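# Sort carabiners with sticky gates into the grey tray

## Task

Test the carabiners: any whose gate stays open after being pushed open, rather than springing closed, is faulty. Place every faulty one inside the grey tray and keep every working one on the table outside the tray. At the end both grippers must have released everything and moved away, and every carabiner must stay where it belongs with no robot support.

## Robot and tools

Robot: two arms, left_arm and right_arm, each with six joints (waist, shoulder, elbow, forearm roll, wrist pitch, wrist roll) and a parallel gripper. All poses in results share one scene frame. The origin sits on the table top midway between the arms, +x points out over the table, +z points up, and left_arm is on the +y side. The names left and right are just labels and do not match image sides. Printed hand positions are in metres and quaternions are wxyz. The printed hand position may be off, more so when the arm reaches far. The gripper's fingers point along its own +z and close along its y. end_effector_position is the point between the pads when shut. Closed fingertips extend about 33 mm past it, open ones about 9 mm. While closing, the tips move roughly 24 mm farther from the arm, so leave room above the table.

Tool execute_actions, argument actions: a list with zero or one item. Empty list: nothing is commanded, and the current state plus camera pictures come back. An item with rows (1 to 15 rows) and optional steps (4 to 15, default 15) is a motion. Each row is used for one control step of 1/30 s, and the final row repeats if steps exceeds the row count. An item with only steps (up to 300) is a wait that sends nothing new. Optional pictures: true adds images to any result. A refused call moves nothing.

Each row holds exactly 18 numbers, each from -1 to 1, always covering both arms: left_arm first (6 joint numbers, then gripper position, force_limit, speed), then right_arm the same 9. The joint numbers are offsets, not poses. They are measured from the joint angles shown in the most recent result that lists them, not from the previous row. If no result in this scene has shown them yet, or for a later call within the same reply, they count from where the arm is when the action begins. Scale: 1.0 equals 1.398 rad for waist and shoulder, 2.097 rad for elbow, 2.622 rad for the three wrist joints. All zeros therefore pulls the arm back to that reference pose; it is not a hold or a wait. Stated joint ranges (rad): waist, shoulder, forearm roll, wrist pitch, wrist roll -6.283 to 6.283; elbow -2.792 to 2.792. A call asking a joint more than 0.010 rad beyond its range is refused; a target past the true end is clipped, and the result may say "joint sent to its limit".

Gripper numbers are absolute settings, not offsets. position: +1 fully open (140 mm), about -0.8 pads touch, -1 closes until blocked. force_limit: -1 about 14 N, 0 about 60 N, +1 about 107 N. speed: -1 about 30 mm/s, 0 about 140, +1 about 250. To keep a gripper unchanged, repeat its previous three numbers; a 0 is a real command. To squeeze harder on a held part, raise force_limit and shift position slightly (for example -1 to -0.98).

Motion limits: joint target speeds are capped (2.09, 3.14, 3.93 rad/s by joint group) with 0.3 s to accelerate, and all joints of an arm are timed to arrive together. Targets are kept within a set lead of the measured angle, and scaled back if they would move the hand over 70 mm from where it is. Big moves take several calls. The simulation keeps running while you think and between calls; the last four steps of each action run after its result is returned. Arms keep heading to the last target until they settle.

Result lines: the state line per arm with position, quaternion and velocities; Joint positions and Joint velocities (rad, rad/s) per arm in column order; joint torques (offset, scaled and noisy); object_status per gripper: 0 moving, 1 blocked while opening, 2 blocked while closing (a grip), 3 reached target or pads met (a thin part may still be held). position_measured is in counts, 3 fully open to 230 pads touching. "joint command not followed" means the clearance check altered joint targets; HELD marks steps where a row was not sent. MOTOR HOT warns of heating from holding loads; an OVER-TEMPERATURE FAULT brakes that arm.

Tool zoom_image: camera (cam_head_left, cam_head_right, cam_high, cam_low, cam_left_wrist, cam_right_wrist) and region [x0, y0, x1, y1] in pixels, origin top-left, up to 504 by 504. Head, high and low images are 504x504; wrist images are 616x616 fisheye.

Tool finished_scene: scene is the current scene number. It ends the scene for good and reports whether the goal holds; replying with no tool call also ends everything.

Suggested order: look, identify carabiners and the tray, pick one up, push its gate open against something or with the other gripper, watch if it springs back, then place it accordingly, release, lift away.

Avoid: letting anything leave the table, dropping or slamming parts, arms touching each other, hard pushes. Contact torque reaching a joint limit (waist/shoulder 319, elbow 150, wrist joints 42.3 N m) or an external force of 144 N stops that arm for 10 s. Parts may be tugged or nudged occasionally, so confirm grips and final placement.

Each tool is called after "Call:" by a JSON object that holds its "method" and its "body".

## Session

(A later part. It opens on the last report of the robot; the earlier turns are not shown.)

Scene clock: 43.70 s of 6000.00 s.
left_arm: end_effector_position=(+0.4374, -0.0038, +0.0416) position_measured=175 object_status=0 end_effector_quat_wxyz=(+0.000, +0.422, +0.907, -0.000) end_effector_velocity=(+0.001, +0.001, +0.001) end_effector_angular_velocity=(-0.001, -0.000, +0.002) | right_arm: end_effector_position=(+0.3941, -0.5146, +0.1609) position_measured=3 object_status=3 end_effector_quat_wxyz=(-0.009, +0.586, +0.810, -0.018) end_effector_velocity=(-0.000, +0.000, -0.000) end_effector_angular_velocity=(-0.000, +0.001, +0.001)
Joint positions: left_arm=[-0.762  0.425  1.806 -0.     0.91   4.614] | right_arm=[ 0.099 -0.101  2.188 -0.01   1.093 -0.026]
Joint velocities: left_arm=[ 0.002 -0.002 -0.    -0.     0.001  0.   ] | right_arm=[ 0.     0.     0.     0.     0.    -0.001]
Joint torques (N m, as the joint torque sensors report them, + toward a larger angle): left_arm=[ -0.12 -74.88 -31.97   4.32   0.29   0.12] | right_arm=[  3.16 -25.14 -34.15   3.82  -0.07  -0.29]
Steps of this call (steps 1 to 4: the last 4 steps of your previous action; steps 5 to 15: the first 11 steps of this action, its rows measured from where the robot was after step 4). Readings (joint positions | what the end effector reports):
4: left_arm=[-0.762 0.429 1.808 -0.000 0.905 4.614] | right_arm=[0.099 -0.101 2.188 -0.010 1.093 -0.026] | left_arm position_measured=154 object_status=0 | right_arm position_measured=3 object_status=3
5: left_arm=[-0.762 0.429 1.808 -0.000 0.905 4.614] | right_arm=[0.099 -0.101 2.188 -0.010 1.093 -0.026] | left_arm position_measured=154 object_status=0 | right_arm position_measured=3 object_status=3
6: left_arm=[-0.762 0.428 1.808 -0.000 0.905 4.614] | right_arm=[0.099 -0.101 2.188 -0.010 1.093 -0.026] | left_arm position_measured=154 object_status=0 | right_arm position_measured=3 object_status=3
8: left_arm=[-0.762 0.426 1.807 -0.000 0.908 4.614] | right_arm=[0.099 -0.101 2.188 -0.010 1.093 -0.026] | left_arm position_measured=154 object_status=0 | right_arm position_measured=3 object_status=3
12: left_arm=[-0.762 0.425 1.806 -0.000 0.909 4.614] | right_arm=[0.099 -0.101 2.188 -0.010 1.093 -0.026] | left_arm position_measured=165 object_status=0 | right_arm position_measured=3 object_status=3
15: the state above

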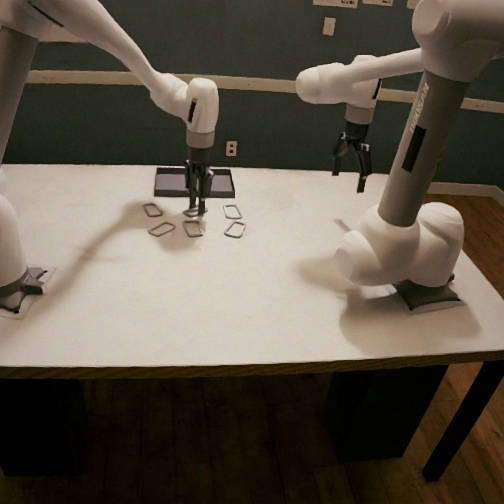

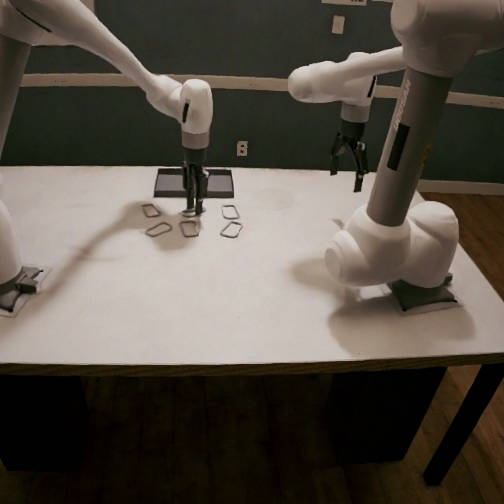

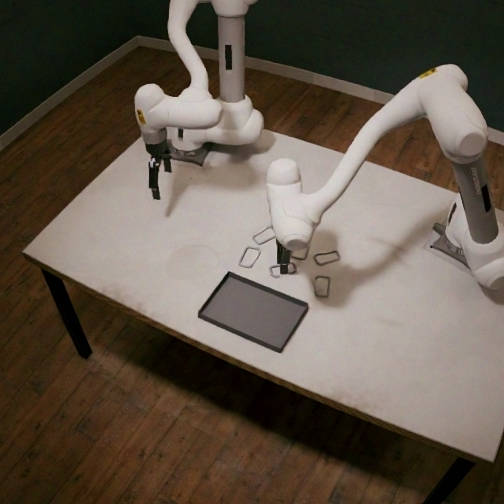

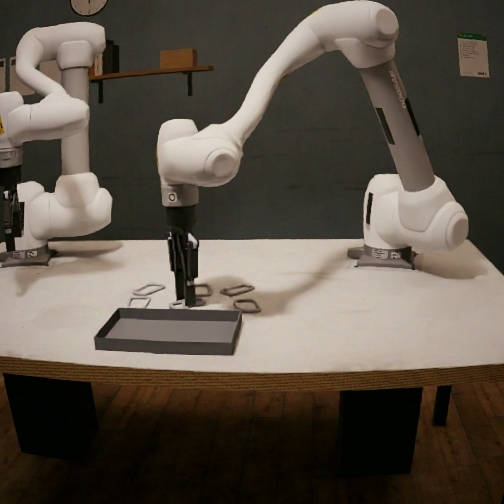

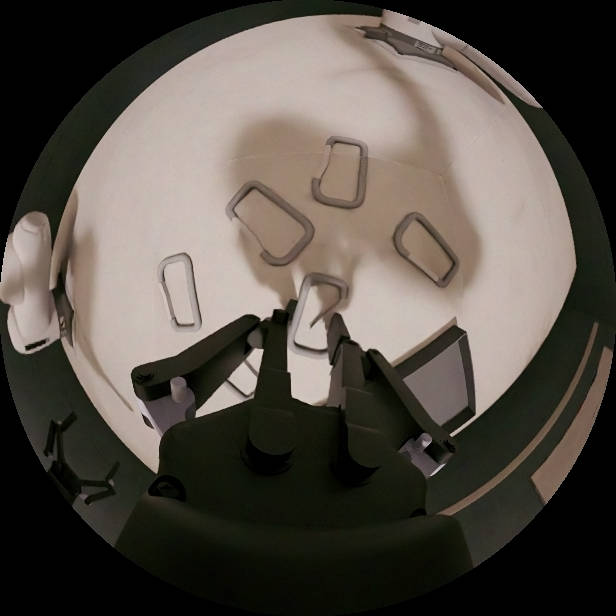

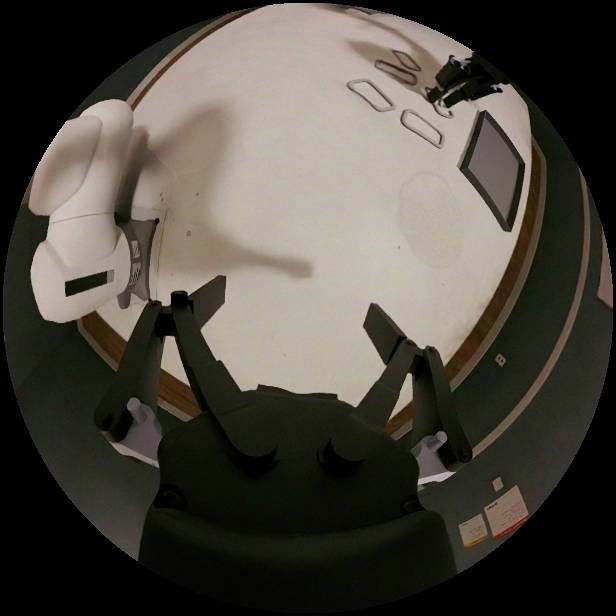

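Gate pushed. Open and lift.

Call:
{"method": "execute_actions", "body": {"actions": [{"rows":[[0,0,0,0,0,0,0.36,-0.3,0,0,0,0,0,0,0,1,0,0],[0,0,0,0,0,0,0.36,-0.3,0,0,0,0,0,0,0,1,0,0],[0,0,0,0,0,0,0.36,-0.3,0,0,0,0,0,0,0,1,0,0],[0,0,0,0,0,0,0.36,-0.3,0,0,0,0,0,0,0,1,0,0],[0,0,0,0,0,0,0.36,-0.3,0,0,0,0,0,0,0,1,0,0],[0,0,0,0,0,0,0.36,-0.3,0,0,0,0,0,0,0,1,0,0],[0,-0.02,-0.0087,0,0.0177,0,0.36,-0.3,0,0,0,0,0,0,0,1,0,0]],"steps":15}], "pictures": true}}

Call:
{"method": "zoom_image", "body": {"camera": "cam_left_wrist", "region": [140, 120, 480, 400]}}

Scene clock: 44.27 s of 6000.00 s.
left_arm: end_effector_position=(+0.4373, -0.0037, +0.0643) position_measured=104 object_status=0 end_effector_quat_wxyz=(+0.000, +0.422, +0.907, -0.000) end_effector_velocity=(-0.005, +0.007, +0.092) end_effector_angular_velocity=(+0.008, +0.006, +0.001) | right_arm: end_effector_position=(+0.3941, -0.5146, +0.1609) position_measured=3 object_status=3 end_effector_quat_wxyz=(-0.009, +0.586, +0.810, -0.018) end_effector_velocity=(+0.000, +0.000, +0.001) end_effector_angular_velocity=(+0.001, -0.003, +0.000)
Joint positions: left_arm=[-0.762  0.402  1.791 -0.     0.947  4.614] | right_arm=[ 0.099 -0.101  2.188 -0.01   1.093 -0.026]
Joint velocities: left_arm=[-0.    -0.096 -0.055 -0.     0.16  -0.001] | right_arm=[ 0.    -0.003 -0.     0.001 -0.    -0.001]
Joint torques (N m, as the joint torque sensors report them, + toward a larger angle): left_arm=[ -1.96 -50.36 -23.41   3.26   0.15  -0.09] | right_arm=[  2.57 -24.86 -35.43   3.61   0.    -0.16]
Steps of this call (steps 1 to 4: the last 4 steps of your previous action; steps 5 to 6: the robot went on to your last target; steps 7 to 17: the first 11 steps of this action). Readings (joint positions | what the end effector reports):
7: left_arm=[-0.762 0.425 1.806 -0.000 0.910 4.614] | right_arm=[0.099 -0.101 2.188 -0.010 1.093 -0.026] | left_arm position_measured=175 object_status=0 | right_arm position_measured=3 object_status=3
8: left_arm=[-0.762 0.425 1.806 -0.000 0.910 4.614] | right_arm=[0.099 -0.101 2.188 -0.010 1.093 -0.026] | left_arm position_measured=175 object_status=0 | right_arm position_measured=3 object_status=3
10: left_arm=[-0.762 0.425 1.806 -0.000 0.910 4.614] | right_arm=[0.099 -0.101 2.188 -0.010 1.093 -0.026] | left_arm position_measured=157 object_status=0 | right_arm position_measured=3 object_status=3
14: left_arm=[-0.762 0.423 1.805 -0.000 0.915 4.614] | right_arm=[0.099 -0.101 2.188 -0.010 1.093 -0.026] | left_arm position_measured=127 object_status=0 | right_arm position_measured=3 object_status=3
17: the state above

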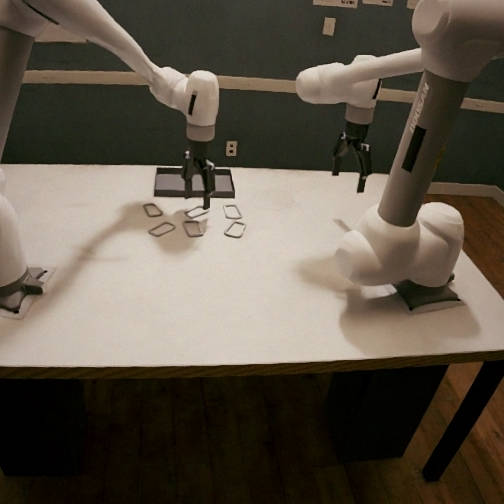

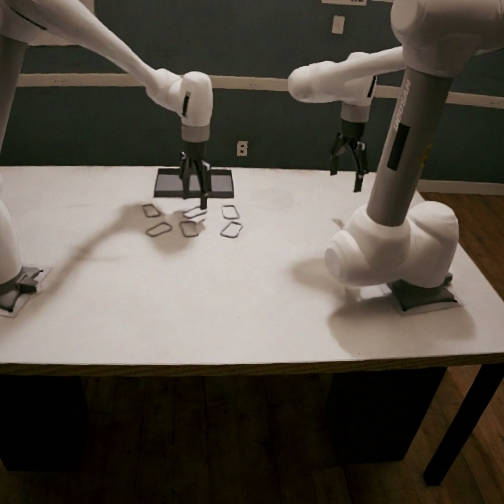

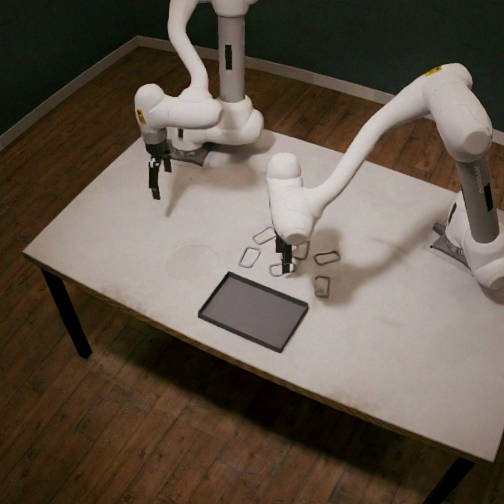

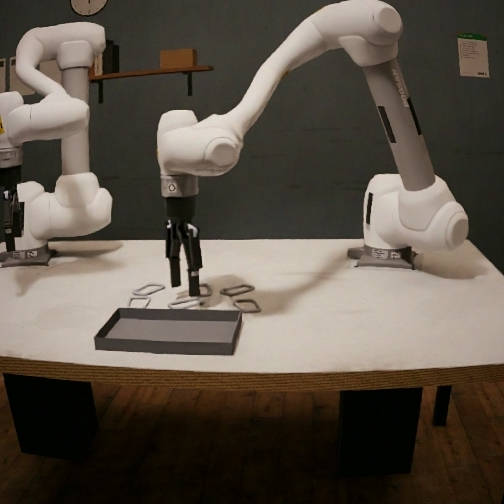

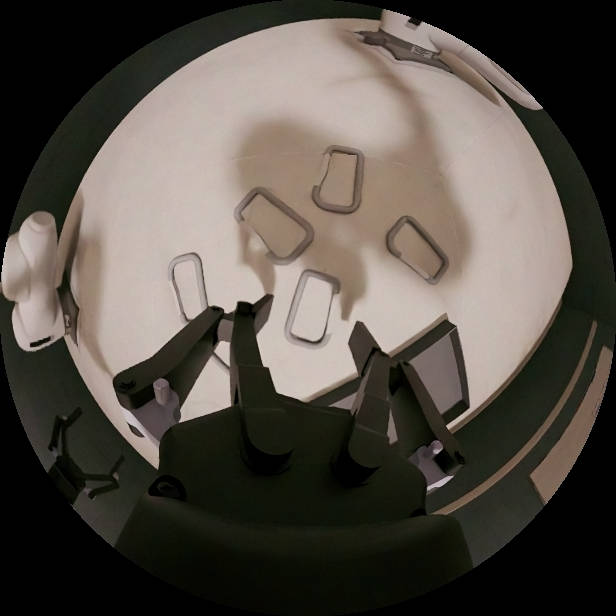

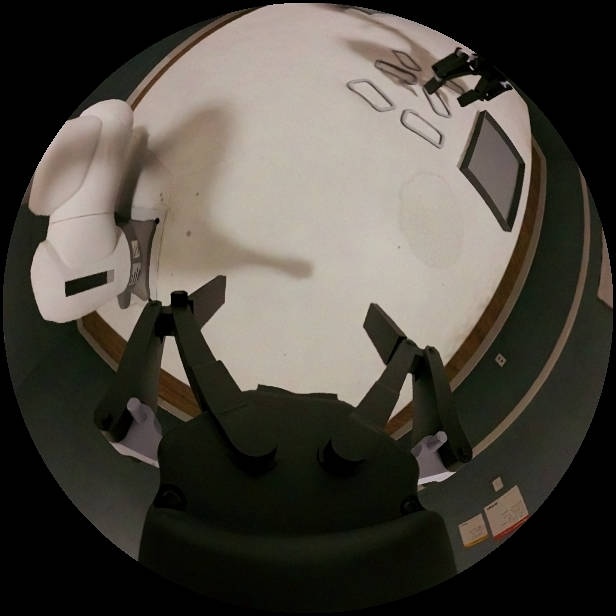

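Region (140, 120, 480, 400) of cam_left_wrist's 616x616 image, scaled by 1.482, with more detail than that image has; it fills the top 415 rows of this view, and the rest is white.

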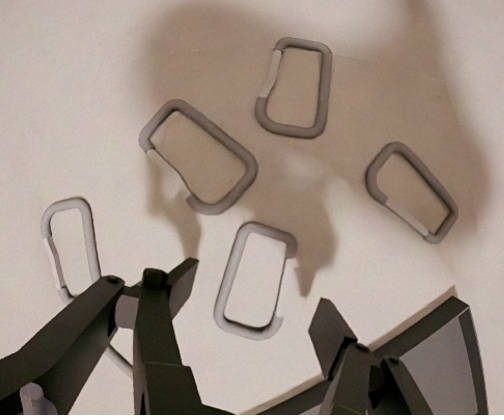

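Call:
{"method": "execute_actions", "body": {"actions": [{"rows":[[-0.1755,0.0463,-0.0491,0,0.0152,-0.24,0.36,-0.3,0,0,0,0,0,0,0,1,0,0]],"steps":15}]}}

Call:
{"method": "execute_actions", "body": {"actions": [{"steps":10}], "pictures": true}}

Call:
{"method": "zoom_image", "body": {"camera": "cam_left_wrist", "region": [200, 200, 440, 400]}}

Scene clock: 45.10 s of 6000.00 s.
left_arm: end_effector_position=(+0.3620, -0.0873, +0.0670) position_measured=84 object_status=3 end_effector_quat_wxyz=(-0.000, +0.313, +0.950, +0.000) end_effector_velocity=(-0.282, -0.266, -0.009) end_effector_angular_velocity=(+0.001, +0.000, +0.788) | right_arm: end_effector_position=(+0.3941, -0.5146, +0.1609) position_measured=3 object_status=3 end_effector_quat_wxyz=(-0.009, +0.586, +0.810, -0.018) end_effector_velocity=(+0.000, +0.000, +0.000) end_effector_angular_velocity=(-0.000, -0.000, -0.001)
Joint positions: left_arm=[-0.912  0.44   1.727 -0.     0.975  4.227] | right_arm=[ 0.099 -0.101  2.188 -0.01   1.093 -0.026]
Joint velocities: left_arm=[-0.509  0.143 -0.206 -0.     0.064 -1.296] | right_arm=[ 0.    -0.    -0.    -0.    -0.     0.001]
Joint torques (N m, as the joint torque sensors report them, + toward a larger angle): left_arm=[  0.98 -78.99 -33.31   4.36   0.33   0.05] | right_arm=[  3.29 -26.68 -34.58   4.02  -0.08  -0.56]
Steps of this call (steps 1 to 4: the last 4 steps of your previous action; steps 5 to 14: the robot went on to your last target; steps 15 to 25: the first 11 steps of this action). Readings (joint positions | what the end effector reports):
15: left_arm=[-0.762 0.397 1.788 -0.000 0.956 4.614] | right_arm=[0.099 -0.101 2.188 -0.010 1.093 -0.026] | left_arm position_measured=84 object_status=3 | right_arm position_measured=3 object_status=3
16: left_arm=[-0.764 0.398 1.787 -0.000 0.956 4.607] | right_arm=[0.099 -0.101 2.188 -0.010 1.093 -0.026] | left_arm position_measured=84 object_status=3 | right_arm position_measured=3 object_status=3
18: left_arm=[-0.786 0.404 1.778 -0.000 0.959 4.551] | right_arm=[0.099 -0.101 2.188 -0.010 1.093 -0.026] | left_arm position_measured=84 object_status=3 | right_arm position_measured=3 object_status=3
22: left_arm=[-0.861 0.425 1.748 -0.000 0.968 4.360] | right_arm=[0.099 -0.101 2.188 -0.010 1.093 -0.026] | left_arm position_measured=84 object_status=3 | right_arm position_measured=3 object_status=3
25: the state above

Scene clock: 45.43 s of 6000.00 s.
left_arm: end_effector_position=(+0.3069, -0.1342, +0.0651) position_measured=84 object_status=3 end_effector_quat_wxyz=(-0.000, +0.242, +0.970, +0.000) end_effector_velocity=(-0.004, -0.004, -0.001) end_effector_angular_velocity=(+0.001, -0.000, +0.019) | right_arm: end_effector_position=(+0.3941, -0.5146, +0.1609) position_measured=3 object_status=3 end_effector_quat_wxyz=(-0.009, +0.586, +0.810, -0.018) end_effector_velocity=(-0.000, +0.000, -0.001) end_effector_angular_velocity=(+0.000, +0.002, -0.001)
Joint positions: left_arm=[-1.006  0.467  1.689 -0.     0.987  3.986] | right_arm=[ 0.099 -0.101  2.188 -0.01   1.093 -0.026]
Joint velocities: left_arm=[-0.008  0.005 -0.005  0.001  0.001 -0.027] | right_arm=[-0.001  0.001  0.     0.001  0.    -0.   ]
Joint torques (N m, as the joint torque sensors report them, + toward a larger angle): left_arm=[  2.57 -80.5  -33.59   4.43   0.05   0.09] | right_arm=[  3.1  -26.12 -34.41   4.03  -0.02  -0.16]
Kept back: nothing.
Steps of this call (steps 1 to 4: the last 4 steps of your previous action; steps 5 to 10: the robot went on to your last target). Readings (joint positions | what the end effector reports):
1: left_arm=[-0.930 0.445 1.720 -0.000 0.977 4.184] | right_arm=[0.099 -0.101 2.188 -0.010 1.093 -0.026] | left_arm position_measured=84 object_status=3 | right_arm position_measured=3 object_status=3
2: left_arm=[-0.947 0.450 1.713 -0.000 0.979 4.140] | right_arm=[0.099 -0.101 2.188 -0.010 1.093 -0.026] | left_arm position_measured=84 object_status=3 | right_arm position_measured=3 object_status=3
4: left_arm=[-0.978 0.459 1.700 -0.000 0.983 4.060] | right_arm=[0.099 -0.101 2.188 -0.010 1.093 -0.026] | left_arm position_measured=84 object_status=3 | right_arm position_measured=3 object_status=3
8: left_arm=[-1.005 0.466 1.689 -0.000 0.987 3.990] | right_arm=[0.099 -0.101 2.188 -0.010 1.093 -0.026] | left_arm position_measured=84 object_status=3 | right_arm position_measured=3 object_status=3
10: the state above

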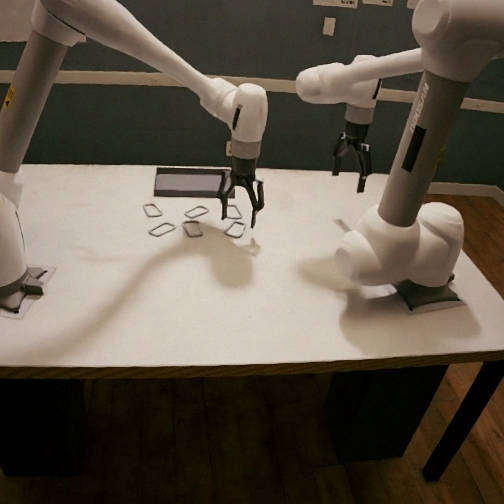

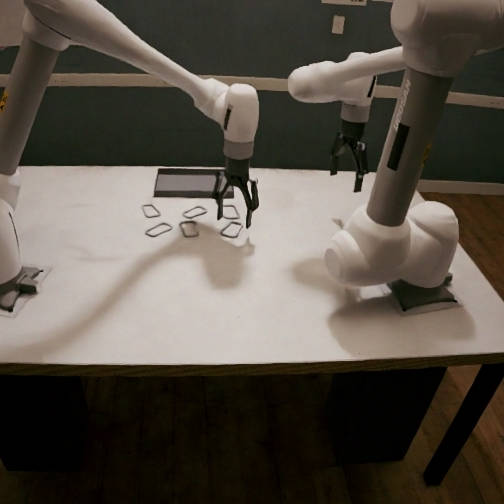

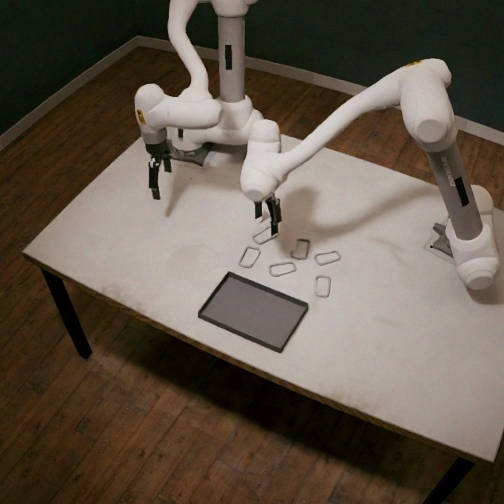

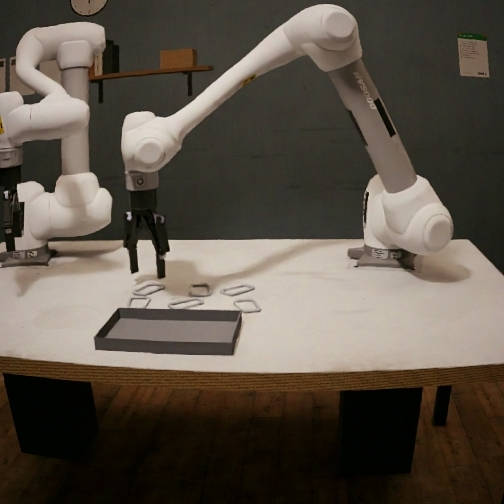

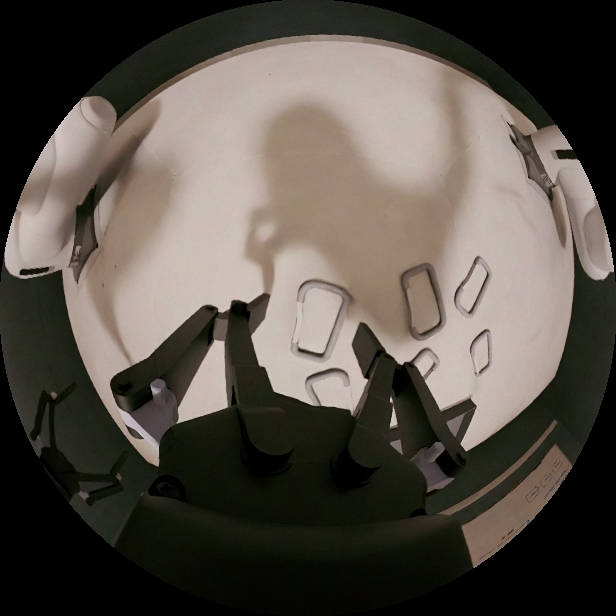

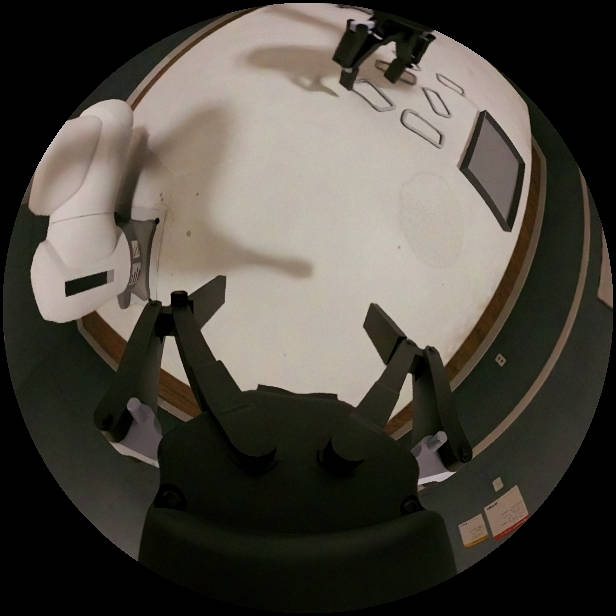

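Region (200, 200, 440, 400) of cam_left_wrist's 616x616 image, scaled by 2.100, with more detail than that image has.

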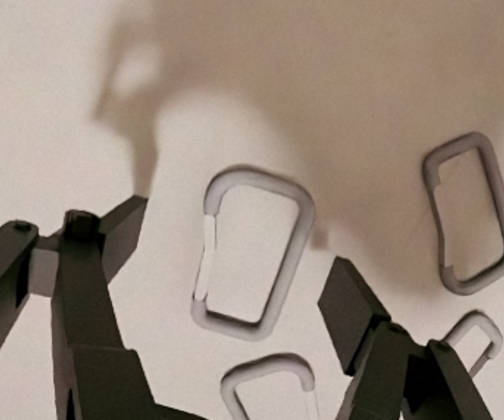

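Call:
{"method": "execute_actions", "body": {"actions": [{"rows":[[0.0132,0.0186,0.0072,0,-0.0162,0.0076,0.36,-0.3,0,0,0,0,0,0,0,1,0,0]],"steps":14}]}}

Call:
{"method": "execute_actions", "body": {"actions": [{"rows":[[0,0,0,0,0,0,-0.2,-0.3,0,0,0,0,0,0,0,1,0,0]],"steps":12}]}}

Call:
{"method": "execute_actions", "body": {"actions": [{"rows":[[0,-0.0024,-0.001,0,0.002,0,-0.2,-0.3,0,0,0,0,0,0,0,1,0,0],[0,-0.0024,-0.001,0,0.002,0,-0.2,-0.3,0,0,0,0,0,0,0,1,0,0],[0,-0.0024,-0.001,0,0.002,0,-0.2,-0.3,0,0,0,0,0,0,0,1,0,0],[0,-0.0024,-0.001,0,0.002,0,-0.2,-0.3,0,0,0,0,0,0,0,1,0,0],[0,-0.0024,-0.001,0,0.002,0,-0.48,-0.3,-0.5,0,0,0,0,0,0,1,0,0]],"steps":15}], "pictures": true}}

Call:
{"method": "zoom_image", "body": {"camera": "cam_left_wrist", "region": [240, 240, 400, 400]}}

Scene clock: 46.10 s of 6000.00 s.
left_arm: end_effector_position=(+0.3199, -0.1303, +0.0392) position_measured=84 object_status=3 end_effector_quat_wxyz=(+0.000, +0.243, +0.970, -0.000) end_effector_velocity=(+0.003, +0.001, -0.005) end_effector_angular_velocity=(-0.002, -0.001, -0.002) | right_arm: end_effector_position=(+0.3941, -0.5146, +0.1609) position_measured=3 object_status=3 end_effector_quat_wxyz=(-0.009, +0.586, +0.810, -0.018) end_effector_velocity=(-0.000, -0.000, -0.000) end_effector_angular_velocity=(-0.001, +0.002, -0.000)
Joint positions: left_arm=[-0.988  0.492  1.704 -0.     0.945  4.006] | right_arm=[ 0.099 -0.101  2.188 -0.01   1.093 -0.026]
Joint velocities: left_arm=[ 0.004  0.005  0.004 -0.    -0.011  0.006] | right_arm=[ 0.     0.001  0.    -0.     0.001  0.   ]
Joint torques (N m, as the joint torque sensors report them, + toward a larger angle): left_arm=[ -3.55 -83.89 -31.22   4.49   0.27  -0.03] | right_arm=[  2.55 -25.48 -34.42   3.91   0.15  -0.18]
Steps of this call (steps 1 to 10: the robot went on to your last target; steps 11 to 20: the first 10 steps of this action). Readings (joint positions | what the end effector reports):
11: left_arm=[-1.007 0.467 1.688 -0.000 0.987 3.984] | right_arm=[0.099 -0.101 2.188 -0.010 1.093 -0.026] | left_arm position_measured=84 object_status=3 | right_arm position_measured=3 object_status=3
12: left_arm=[-1.005 0.470 1.690 -0.000 0.982 3.986] | right_arm=[0.099 -0.101 2.188 -0.010 1.093 -0.026] | left_arm position_measured=84 object_status=3 | right_arm position_measured=3 object_status=3
14: left_arm=[-0.995 0.484 1.699 -0.000 0.959 3.998] | right_arm=[0.099 -0.101 2.188 -0.010 1.093 -0.026] | left_arm position_measured=84 object_status=3 | right_arm position_measured=3 object_status=3
18: left_arm=[-0.989 0.492 1.703 -0.000 0.946 4.005] | right_arm=[0.099 -0.101 2.188 -0.010 1.093 -0.026] | left_arm position_measured=84 object_status=3 | right_arm position_measured=3 object_status=3
20: the state above

Scene clock: 46.50 s of 6000.00 s.
left_arm: end_effector_position=(+0.3201, -0.1303, +0.0388) position_measured=132 object_status=0 end_effector_quat_wxyz=(+0.000, +0.243, +0.970, -0.000) end_effector_velocity=(-0.000, +0.000, -0.001) end_effector_angular_velocity=(+0.001, -0.000, -0.002) | right_arm: end_effector_position=(+0.3941, -0.5146, +0.1609) position_measured=3 object_status=3 end_effector_quat_wxyz=(-0.009, +0.586, +0.810, -0.018) end_effector_velocity=(-0.000, -0.000, -0.000) end_effector_angular_velocity=(+0.000, +0.000, -0.002)
Joint positions: left_arm=[-0.988  0.493  1.704 -0.     0.944  4.006] | right_arm=[ 0.099 -0.101  2.188 -0.01   1.093 -0.026]
Joint velocities: left_arm=[-0.     0.001 -0.     0.001  0.     0.001] | right_arm=[-0.001 -0.001  0.001  0.    -0.     0.001]
Joint torques (N m, as the joint torque sensors report them, + toward a larger angle): left_arm=[ -0.23 -82.07 -31.97   4.31   0.24   0.06] | right_arm=[  4.3  -26.68 -34.58   3.78  -0.02  -0.21]
Steps of this call (steps 1 to 4: the last 4 steps of your previous action; steps 5 to 12: the first 8 steps of this action, its rows measured from where the robot was after step 4). Readings (joint positions | what the end effector reports):
4: left_arm=[-0.988 0.493 1.704 -0.000 0.944 4.006] | right_arm=[0.099 -0.101 2.188 -0.010 1.093 -0.026] | left_arm position_measured=84 object_status=3 | right_arm position_measured=3 object_status=3
5: left_arm=[-0.988 0.493 1.704 -0.000 0.944 4.006] | right_arm=[0.099 -0.101 2.188 -0.010 1.093 -0.026] | left_arm position_measured=84 object_status=0 | right_arm position_measured=3 object_status=3
6: left_arm=[-0.988 0.493 1.704 -0.000 0.944 4.006] | right_arm=[0.099 -0.101 2.188 -0.010 1.093 -0.026] | left_arm position_measured=87 object_status=0 | right_arm position_measured=3 object_status=3
8: left_arm=[-0.988 0.493 1.704 -0.000 0.944 4.006] | right_arm=[0.099 -0.101 2.188 -0.010 1.093 -0.026] | left_arm position_measured=102 object_status=0 | right_arm position_measured=3 object_status=3
12: the state above

Scene clock: 47.00 s of 6000.00 s.
left_arm: end_effector_position=(+0.3201, -0.1303, +0.0422) position_measured=179 object_status=0 end_effector_quat_wxyz=(+0.000, +0.243, +0.970, -0.000) end_effector_velocity=(-0.000, +0.000, +0.002) end_effector_angular_velocity=(-0.001, +0.000, +0.003) | right_arm: end_effector_position=(+0.3941, -0.5146, +0.1609) position_measured=3 object_status=3 end_effector_quat_wxyz=(-0.009, +0.586, +0.810, -0.018) end_effector_velocity=(+0.000, -0.000, -0.001) end_effector_angular_velocity=(-0.000, +0.001, -0.000)
Joint positions: left_arm=[-0.988  0.489  1.702 -0.     0.949  4.006] | right_arm=[ 0.099 -0.101  2.188 -0.01   1.093 -0.026]
Joint velocities: left_arm=[ 0.    -0.002 -0.    -0.001  0.002 -0.002] | right_arm=[-0.001  0.002 -0.    -0.    -0.    -0.   ]
Joint torques (N m, as the joint torque sensors report them, + toward a larger angle): left_arm=[  0.06 -80.42 -32.52   4.48   0.1    0.15] | right_arm=[  3.18 -25.36 -34.79   3.93  -0.09  -0.58]
Steps of this call (steps 1 to 4: the last 4 steps of your previous action; steps 5 to 15: the first 11 steps of this action, its rows measured from where the robot was after step 4). Readings (joint positions | what the end effector reports):
4: left_arm=[-0.988 0.493 1.704 -0.000 0.944 4.006] | right_arm=[0.099 -0.101 2.188 -0.010 1.093 -0.026] | left_arm position_measured=154 object_status=0 | right_arm position_measured=3 object_status=3
5: left_arm=[-0.988 0.493 1.704 -0.000 0.944 4.006] | right_arm=[0.099 -0.101 2.188 -0.010 1.093 -0.026] | left_arm position_measured=154 object_status=0 | right_arm position_measured=3 object_status=3
6: left_arm=[-0.988 0.492 1.704 -0.000 0.945 4.006] | right_arm=[0.099 -0.101 2.188 -0.010 1.093 -0.026] | left_arm position_measured=154 object_status=0 | right_arm position_measured=3 object_status=3
8: left_arm=[-0.988 0.491 1.702 -0.000 0.947 4.006] | right_arm=[0.099 -0.101 2.188 -0.010 1.093 -0.026] | left_arm position_measured=154 object_status=0 | right_arm position_measured=3 object_status=3
12: left_arm=[-0.988 0.490 1.702 -0.000 0.949 4.006] | right_arm=[0.099 -0.101 2.188 -0.010 1.093 -0.026] | left_arm position_measured=165 object_status=0 | right_arm position_measured=3 object_status=3
15: the state above

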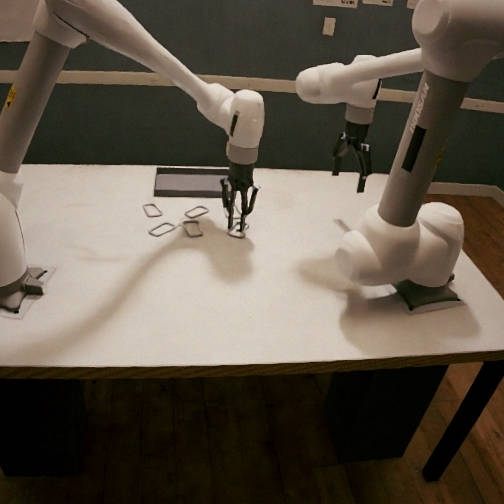

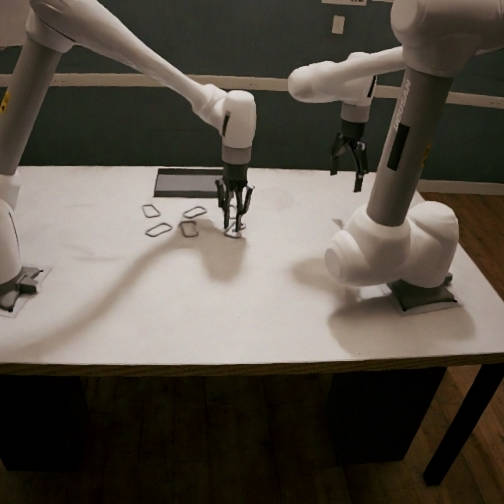

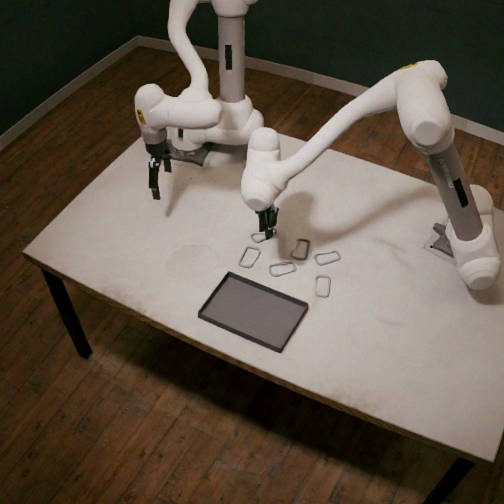

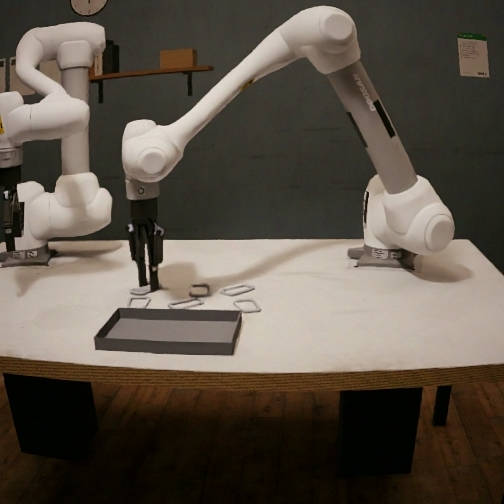

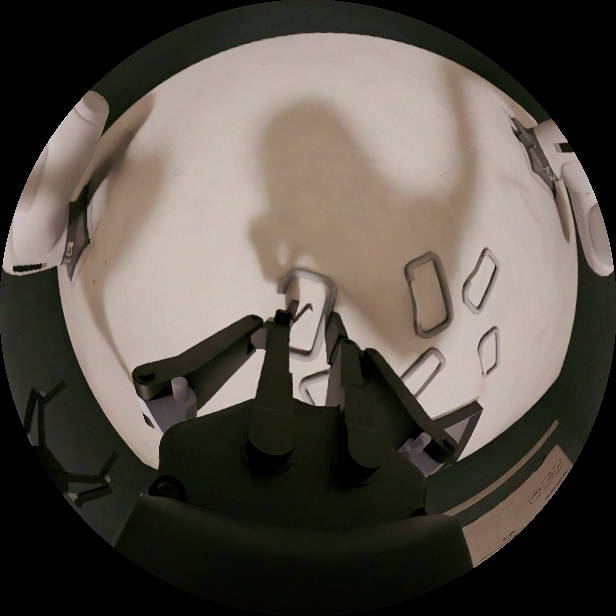

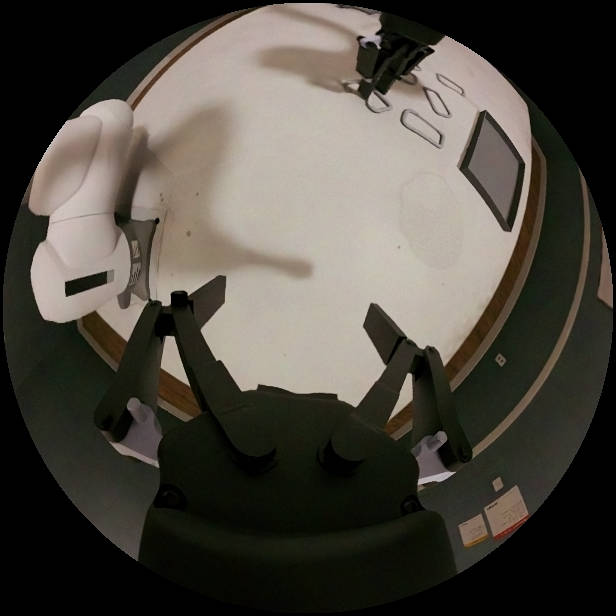

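Region (240, 240, 400, 400) of cam_left_wrist's 616x616 image, scaled by 3.150, with more detail than that image has.

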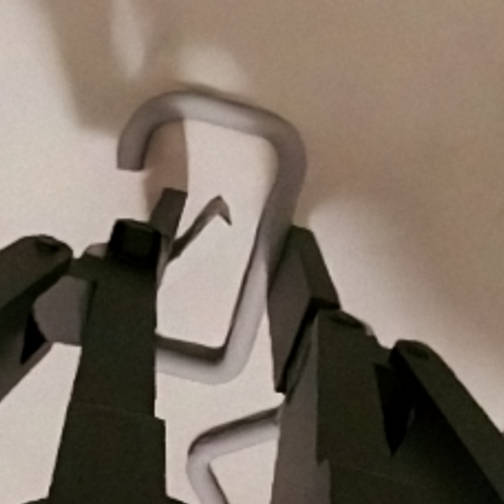

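Call:
{"method": "execute_actions", "body": {"actions": [{"rows":[[0,0,0,0,0,0,0.36,-0.3,0,0,0,0,0,0,0,1,0,0],[0,0,0,0,0,0,0.36,-0.3,0,0,0,0,0,0,0,1,0,0],[0,0,0,0,0,0,0.36,-0.3,0,0,0,0,0,0,0,1,0,0],[0,0,0,0,0,0,0.36,-0.3,0,0,0,0,0,0,0,1,0,0],[0,0,0,0,0,0,0.36,-0.3,0,0,0,0,0,0,0,1,0,0],[0,0,0,0,0,0,0.36,-0.3,0,0,0,0,0,0,0,1,0,0],[0,-0.02,-0.0087,0,0.0177,0,0.36,-0.3,0,0,0,0,0,0,0,1,0,0]],"steps":15}], "pictures": true}}

Call:
{"method": "zoom_image", "body": {"camera": "cam_left_wrist", "region": [220, 240, 420, 440]}}

Scene clock: 47.53 s of 6000.00 s.
left_arm: end_effector_position=(+0.3200, -0.1299, +0.0663) position_measured=109 object_status=0 end_effector_quat_wxyz=(+0.000, +0.243, +0.970, -0.001) end_effector_velocity=(-0.005, +0.010, +0.095) end_effector_angular_velocity=(+0.013, +0.005, -0.001) | right_arm: end_effector_position=(+0.3941, -0.5146, +0.1609) position_measured=3 object_status=3 end_effector_quat_wxyz=(-0.009, +0.586, +0.810, -0.018) end_effector_velocity=(-0.000, +0.000, -0.000) end_effector_angular_velocity=(-0.000, +0.000, +0.001)
Joint positions: left_arm=[-0.988  0.466  1.687 -0.     0.987  4.006] | right_arm=[ 0.099 -0.101  2.188 -0.01   1.093 -0.026]
Joint velocities: left_arm=[-0.001 -0.094 -0.053 -0.     0.161  0.   ] | right_arm=[ 0.001  0.     0.    -0.    -0.    -0.001]
Joint torques (N m, as the joint torque sensors report them, + toward a larger angle): left_arm=[ -2.63 -51.91 -23.34   3.22   0.48   0.03] | right_arm=[  2.42 -26.92 -34.5    4.09  -0.04  -0.37]
Steps of this call (steps 1 to 4: the last 4 steps of your previous action; step 5: the robot went on to your last target; steps 6 to 16: the first 11 steps of this action). Readings (joint positions | what the end effector reports):
6: left_arm=[-0.988 0.489 1.702 -0.000 0.950 4.006] | right_arm=[0.099 -0.101 2.188 -0.010 1.093 -0.026] | left_arm position_measured=180 object_status=0 | right_arm position_measured=3 object_status=3
7: left_arm=[-0.988 0.489 1.702 -0.000 0.950 4.006] | right_arm=[0.099 -0.101 2.188 -0.010 1.093 -0.026] | left_arm position_measured=180 object_status=0 | right_arm position_measured=3 object_status=3
9: left_arm=[-0.988 0.489 1.702 -0.000 0.950 4.006] | right_arm=[0.099 -0.101 2.188 -0.010 1.093 -0.026] | left_arm position_measured=163 object_status=0 | right_arm position_measured=3 object_status=3
13: left_arm=[-0.988 0.487 1.700 -0.000 0.954 4.006] | right_arm=[0.099 -0.101 2.188 -0.010 1.093 -0.026] | left_arm position_measured=132 object_status=0 | right_arm position_measured=3 object_status=3
16: the state above

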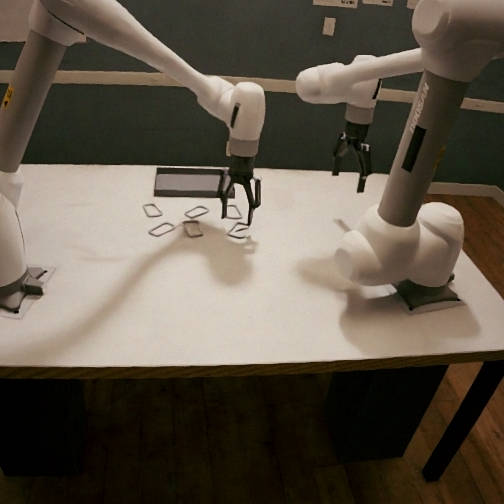

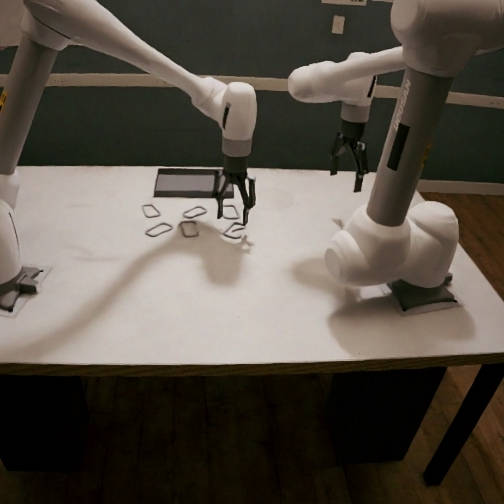

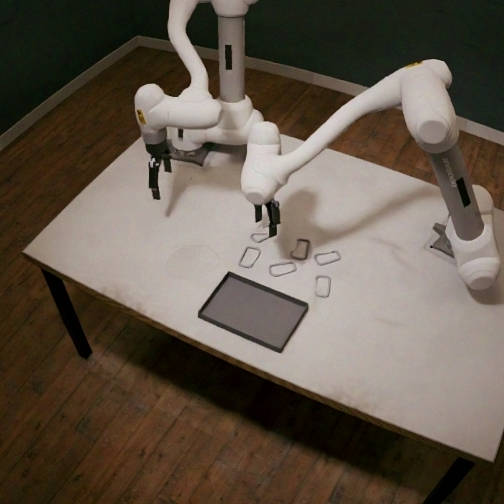

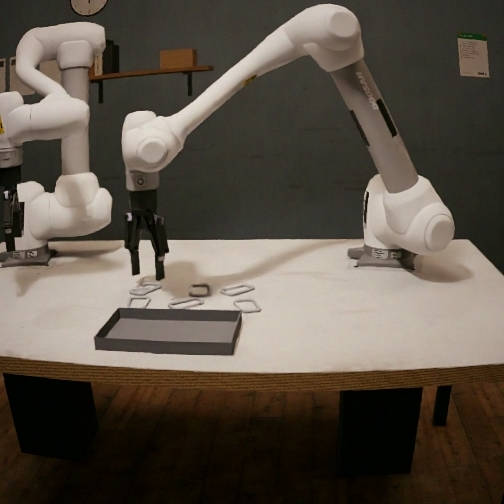

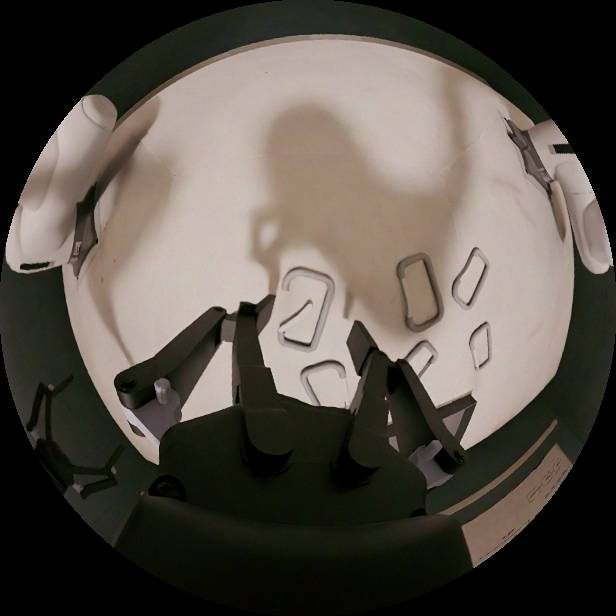

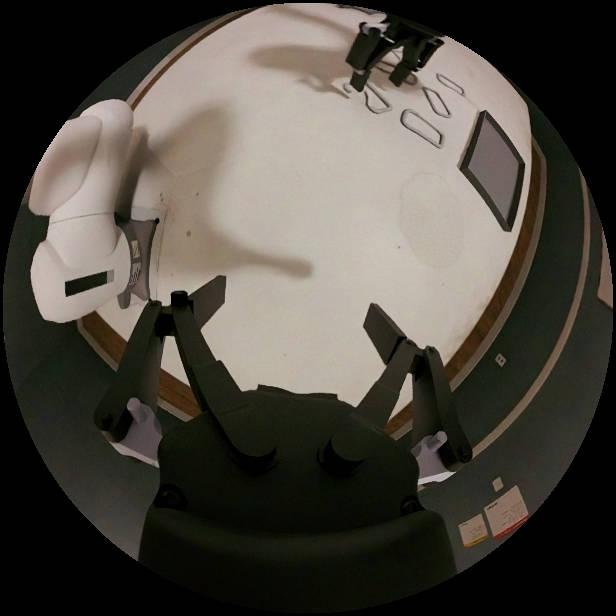

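Region (220, 240, 420, 440) of cam_left_wrist's 616x616 image, scaled by 2.520, with more detail than that image has.

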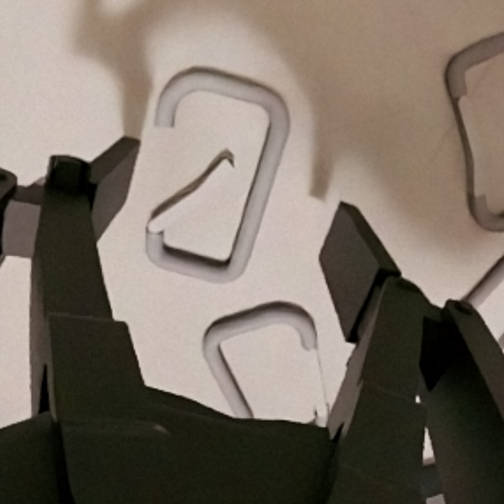

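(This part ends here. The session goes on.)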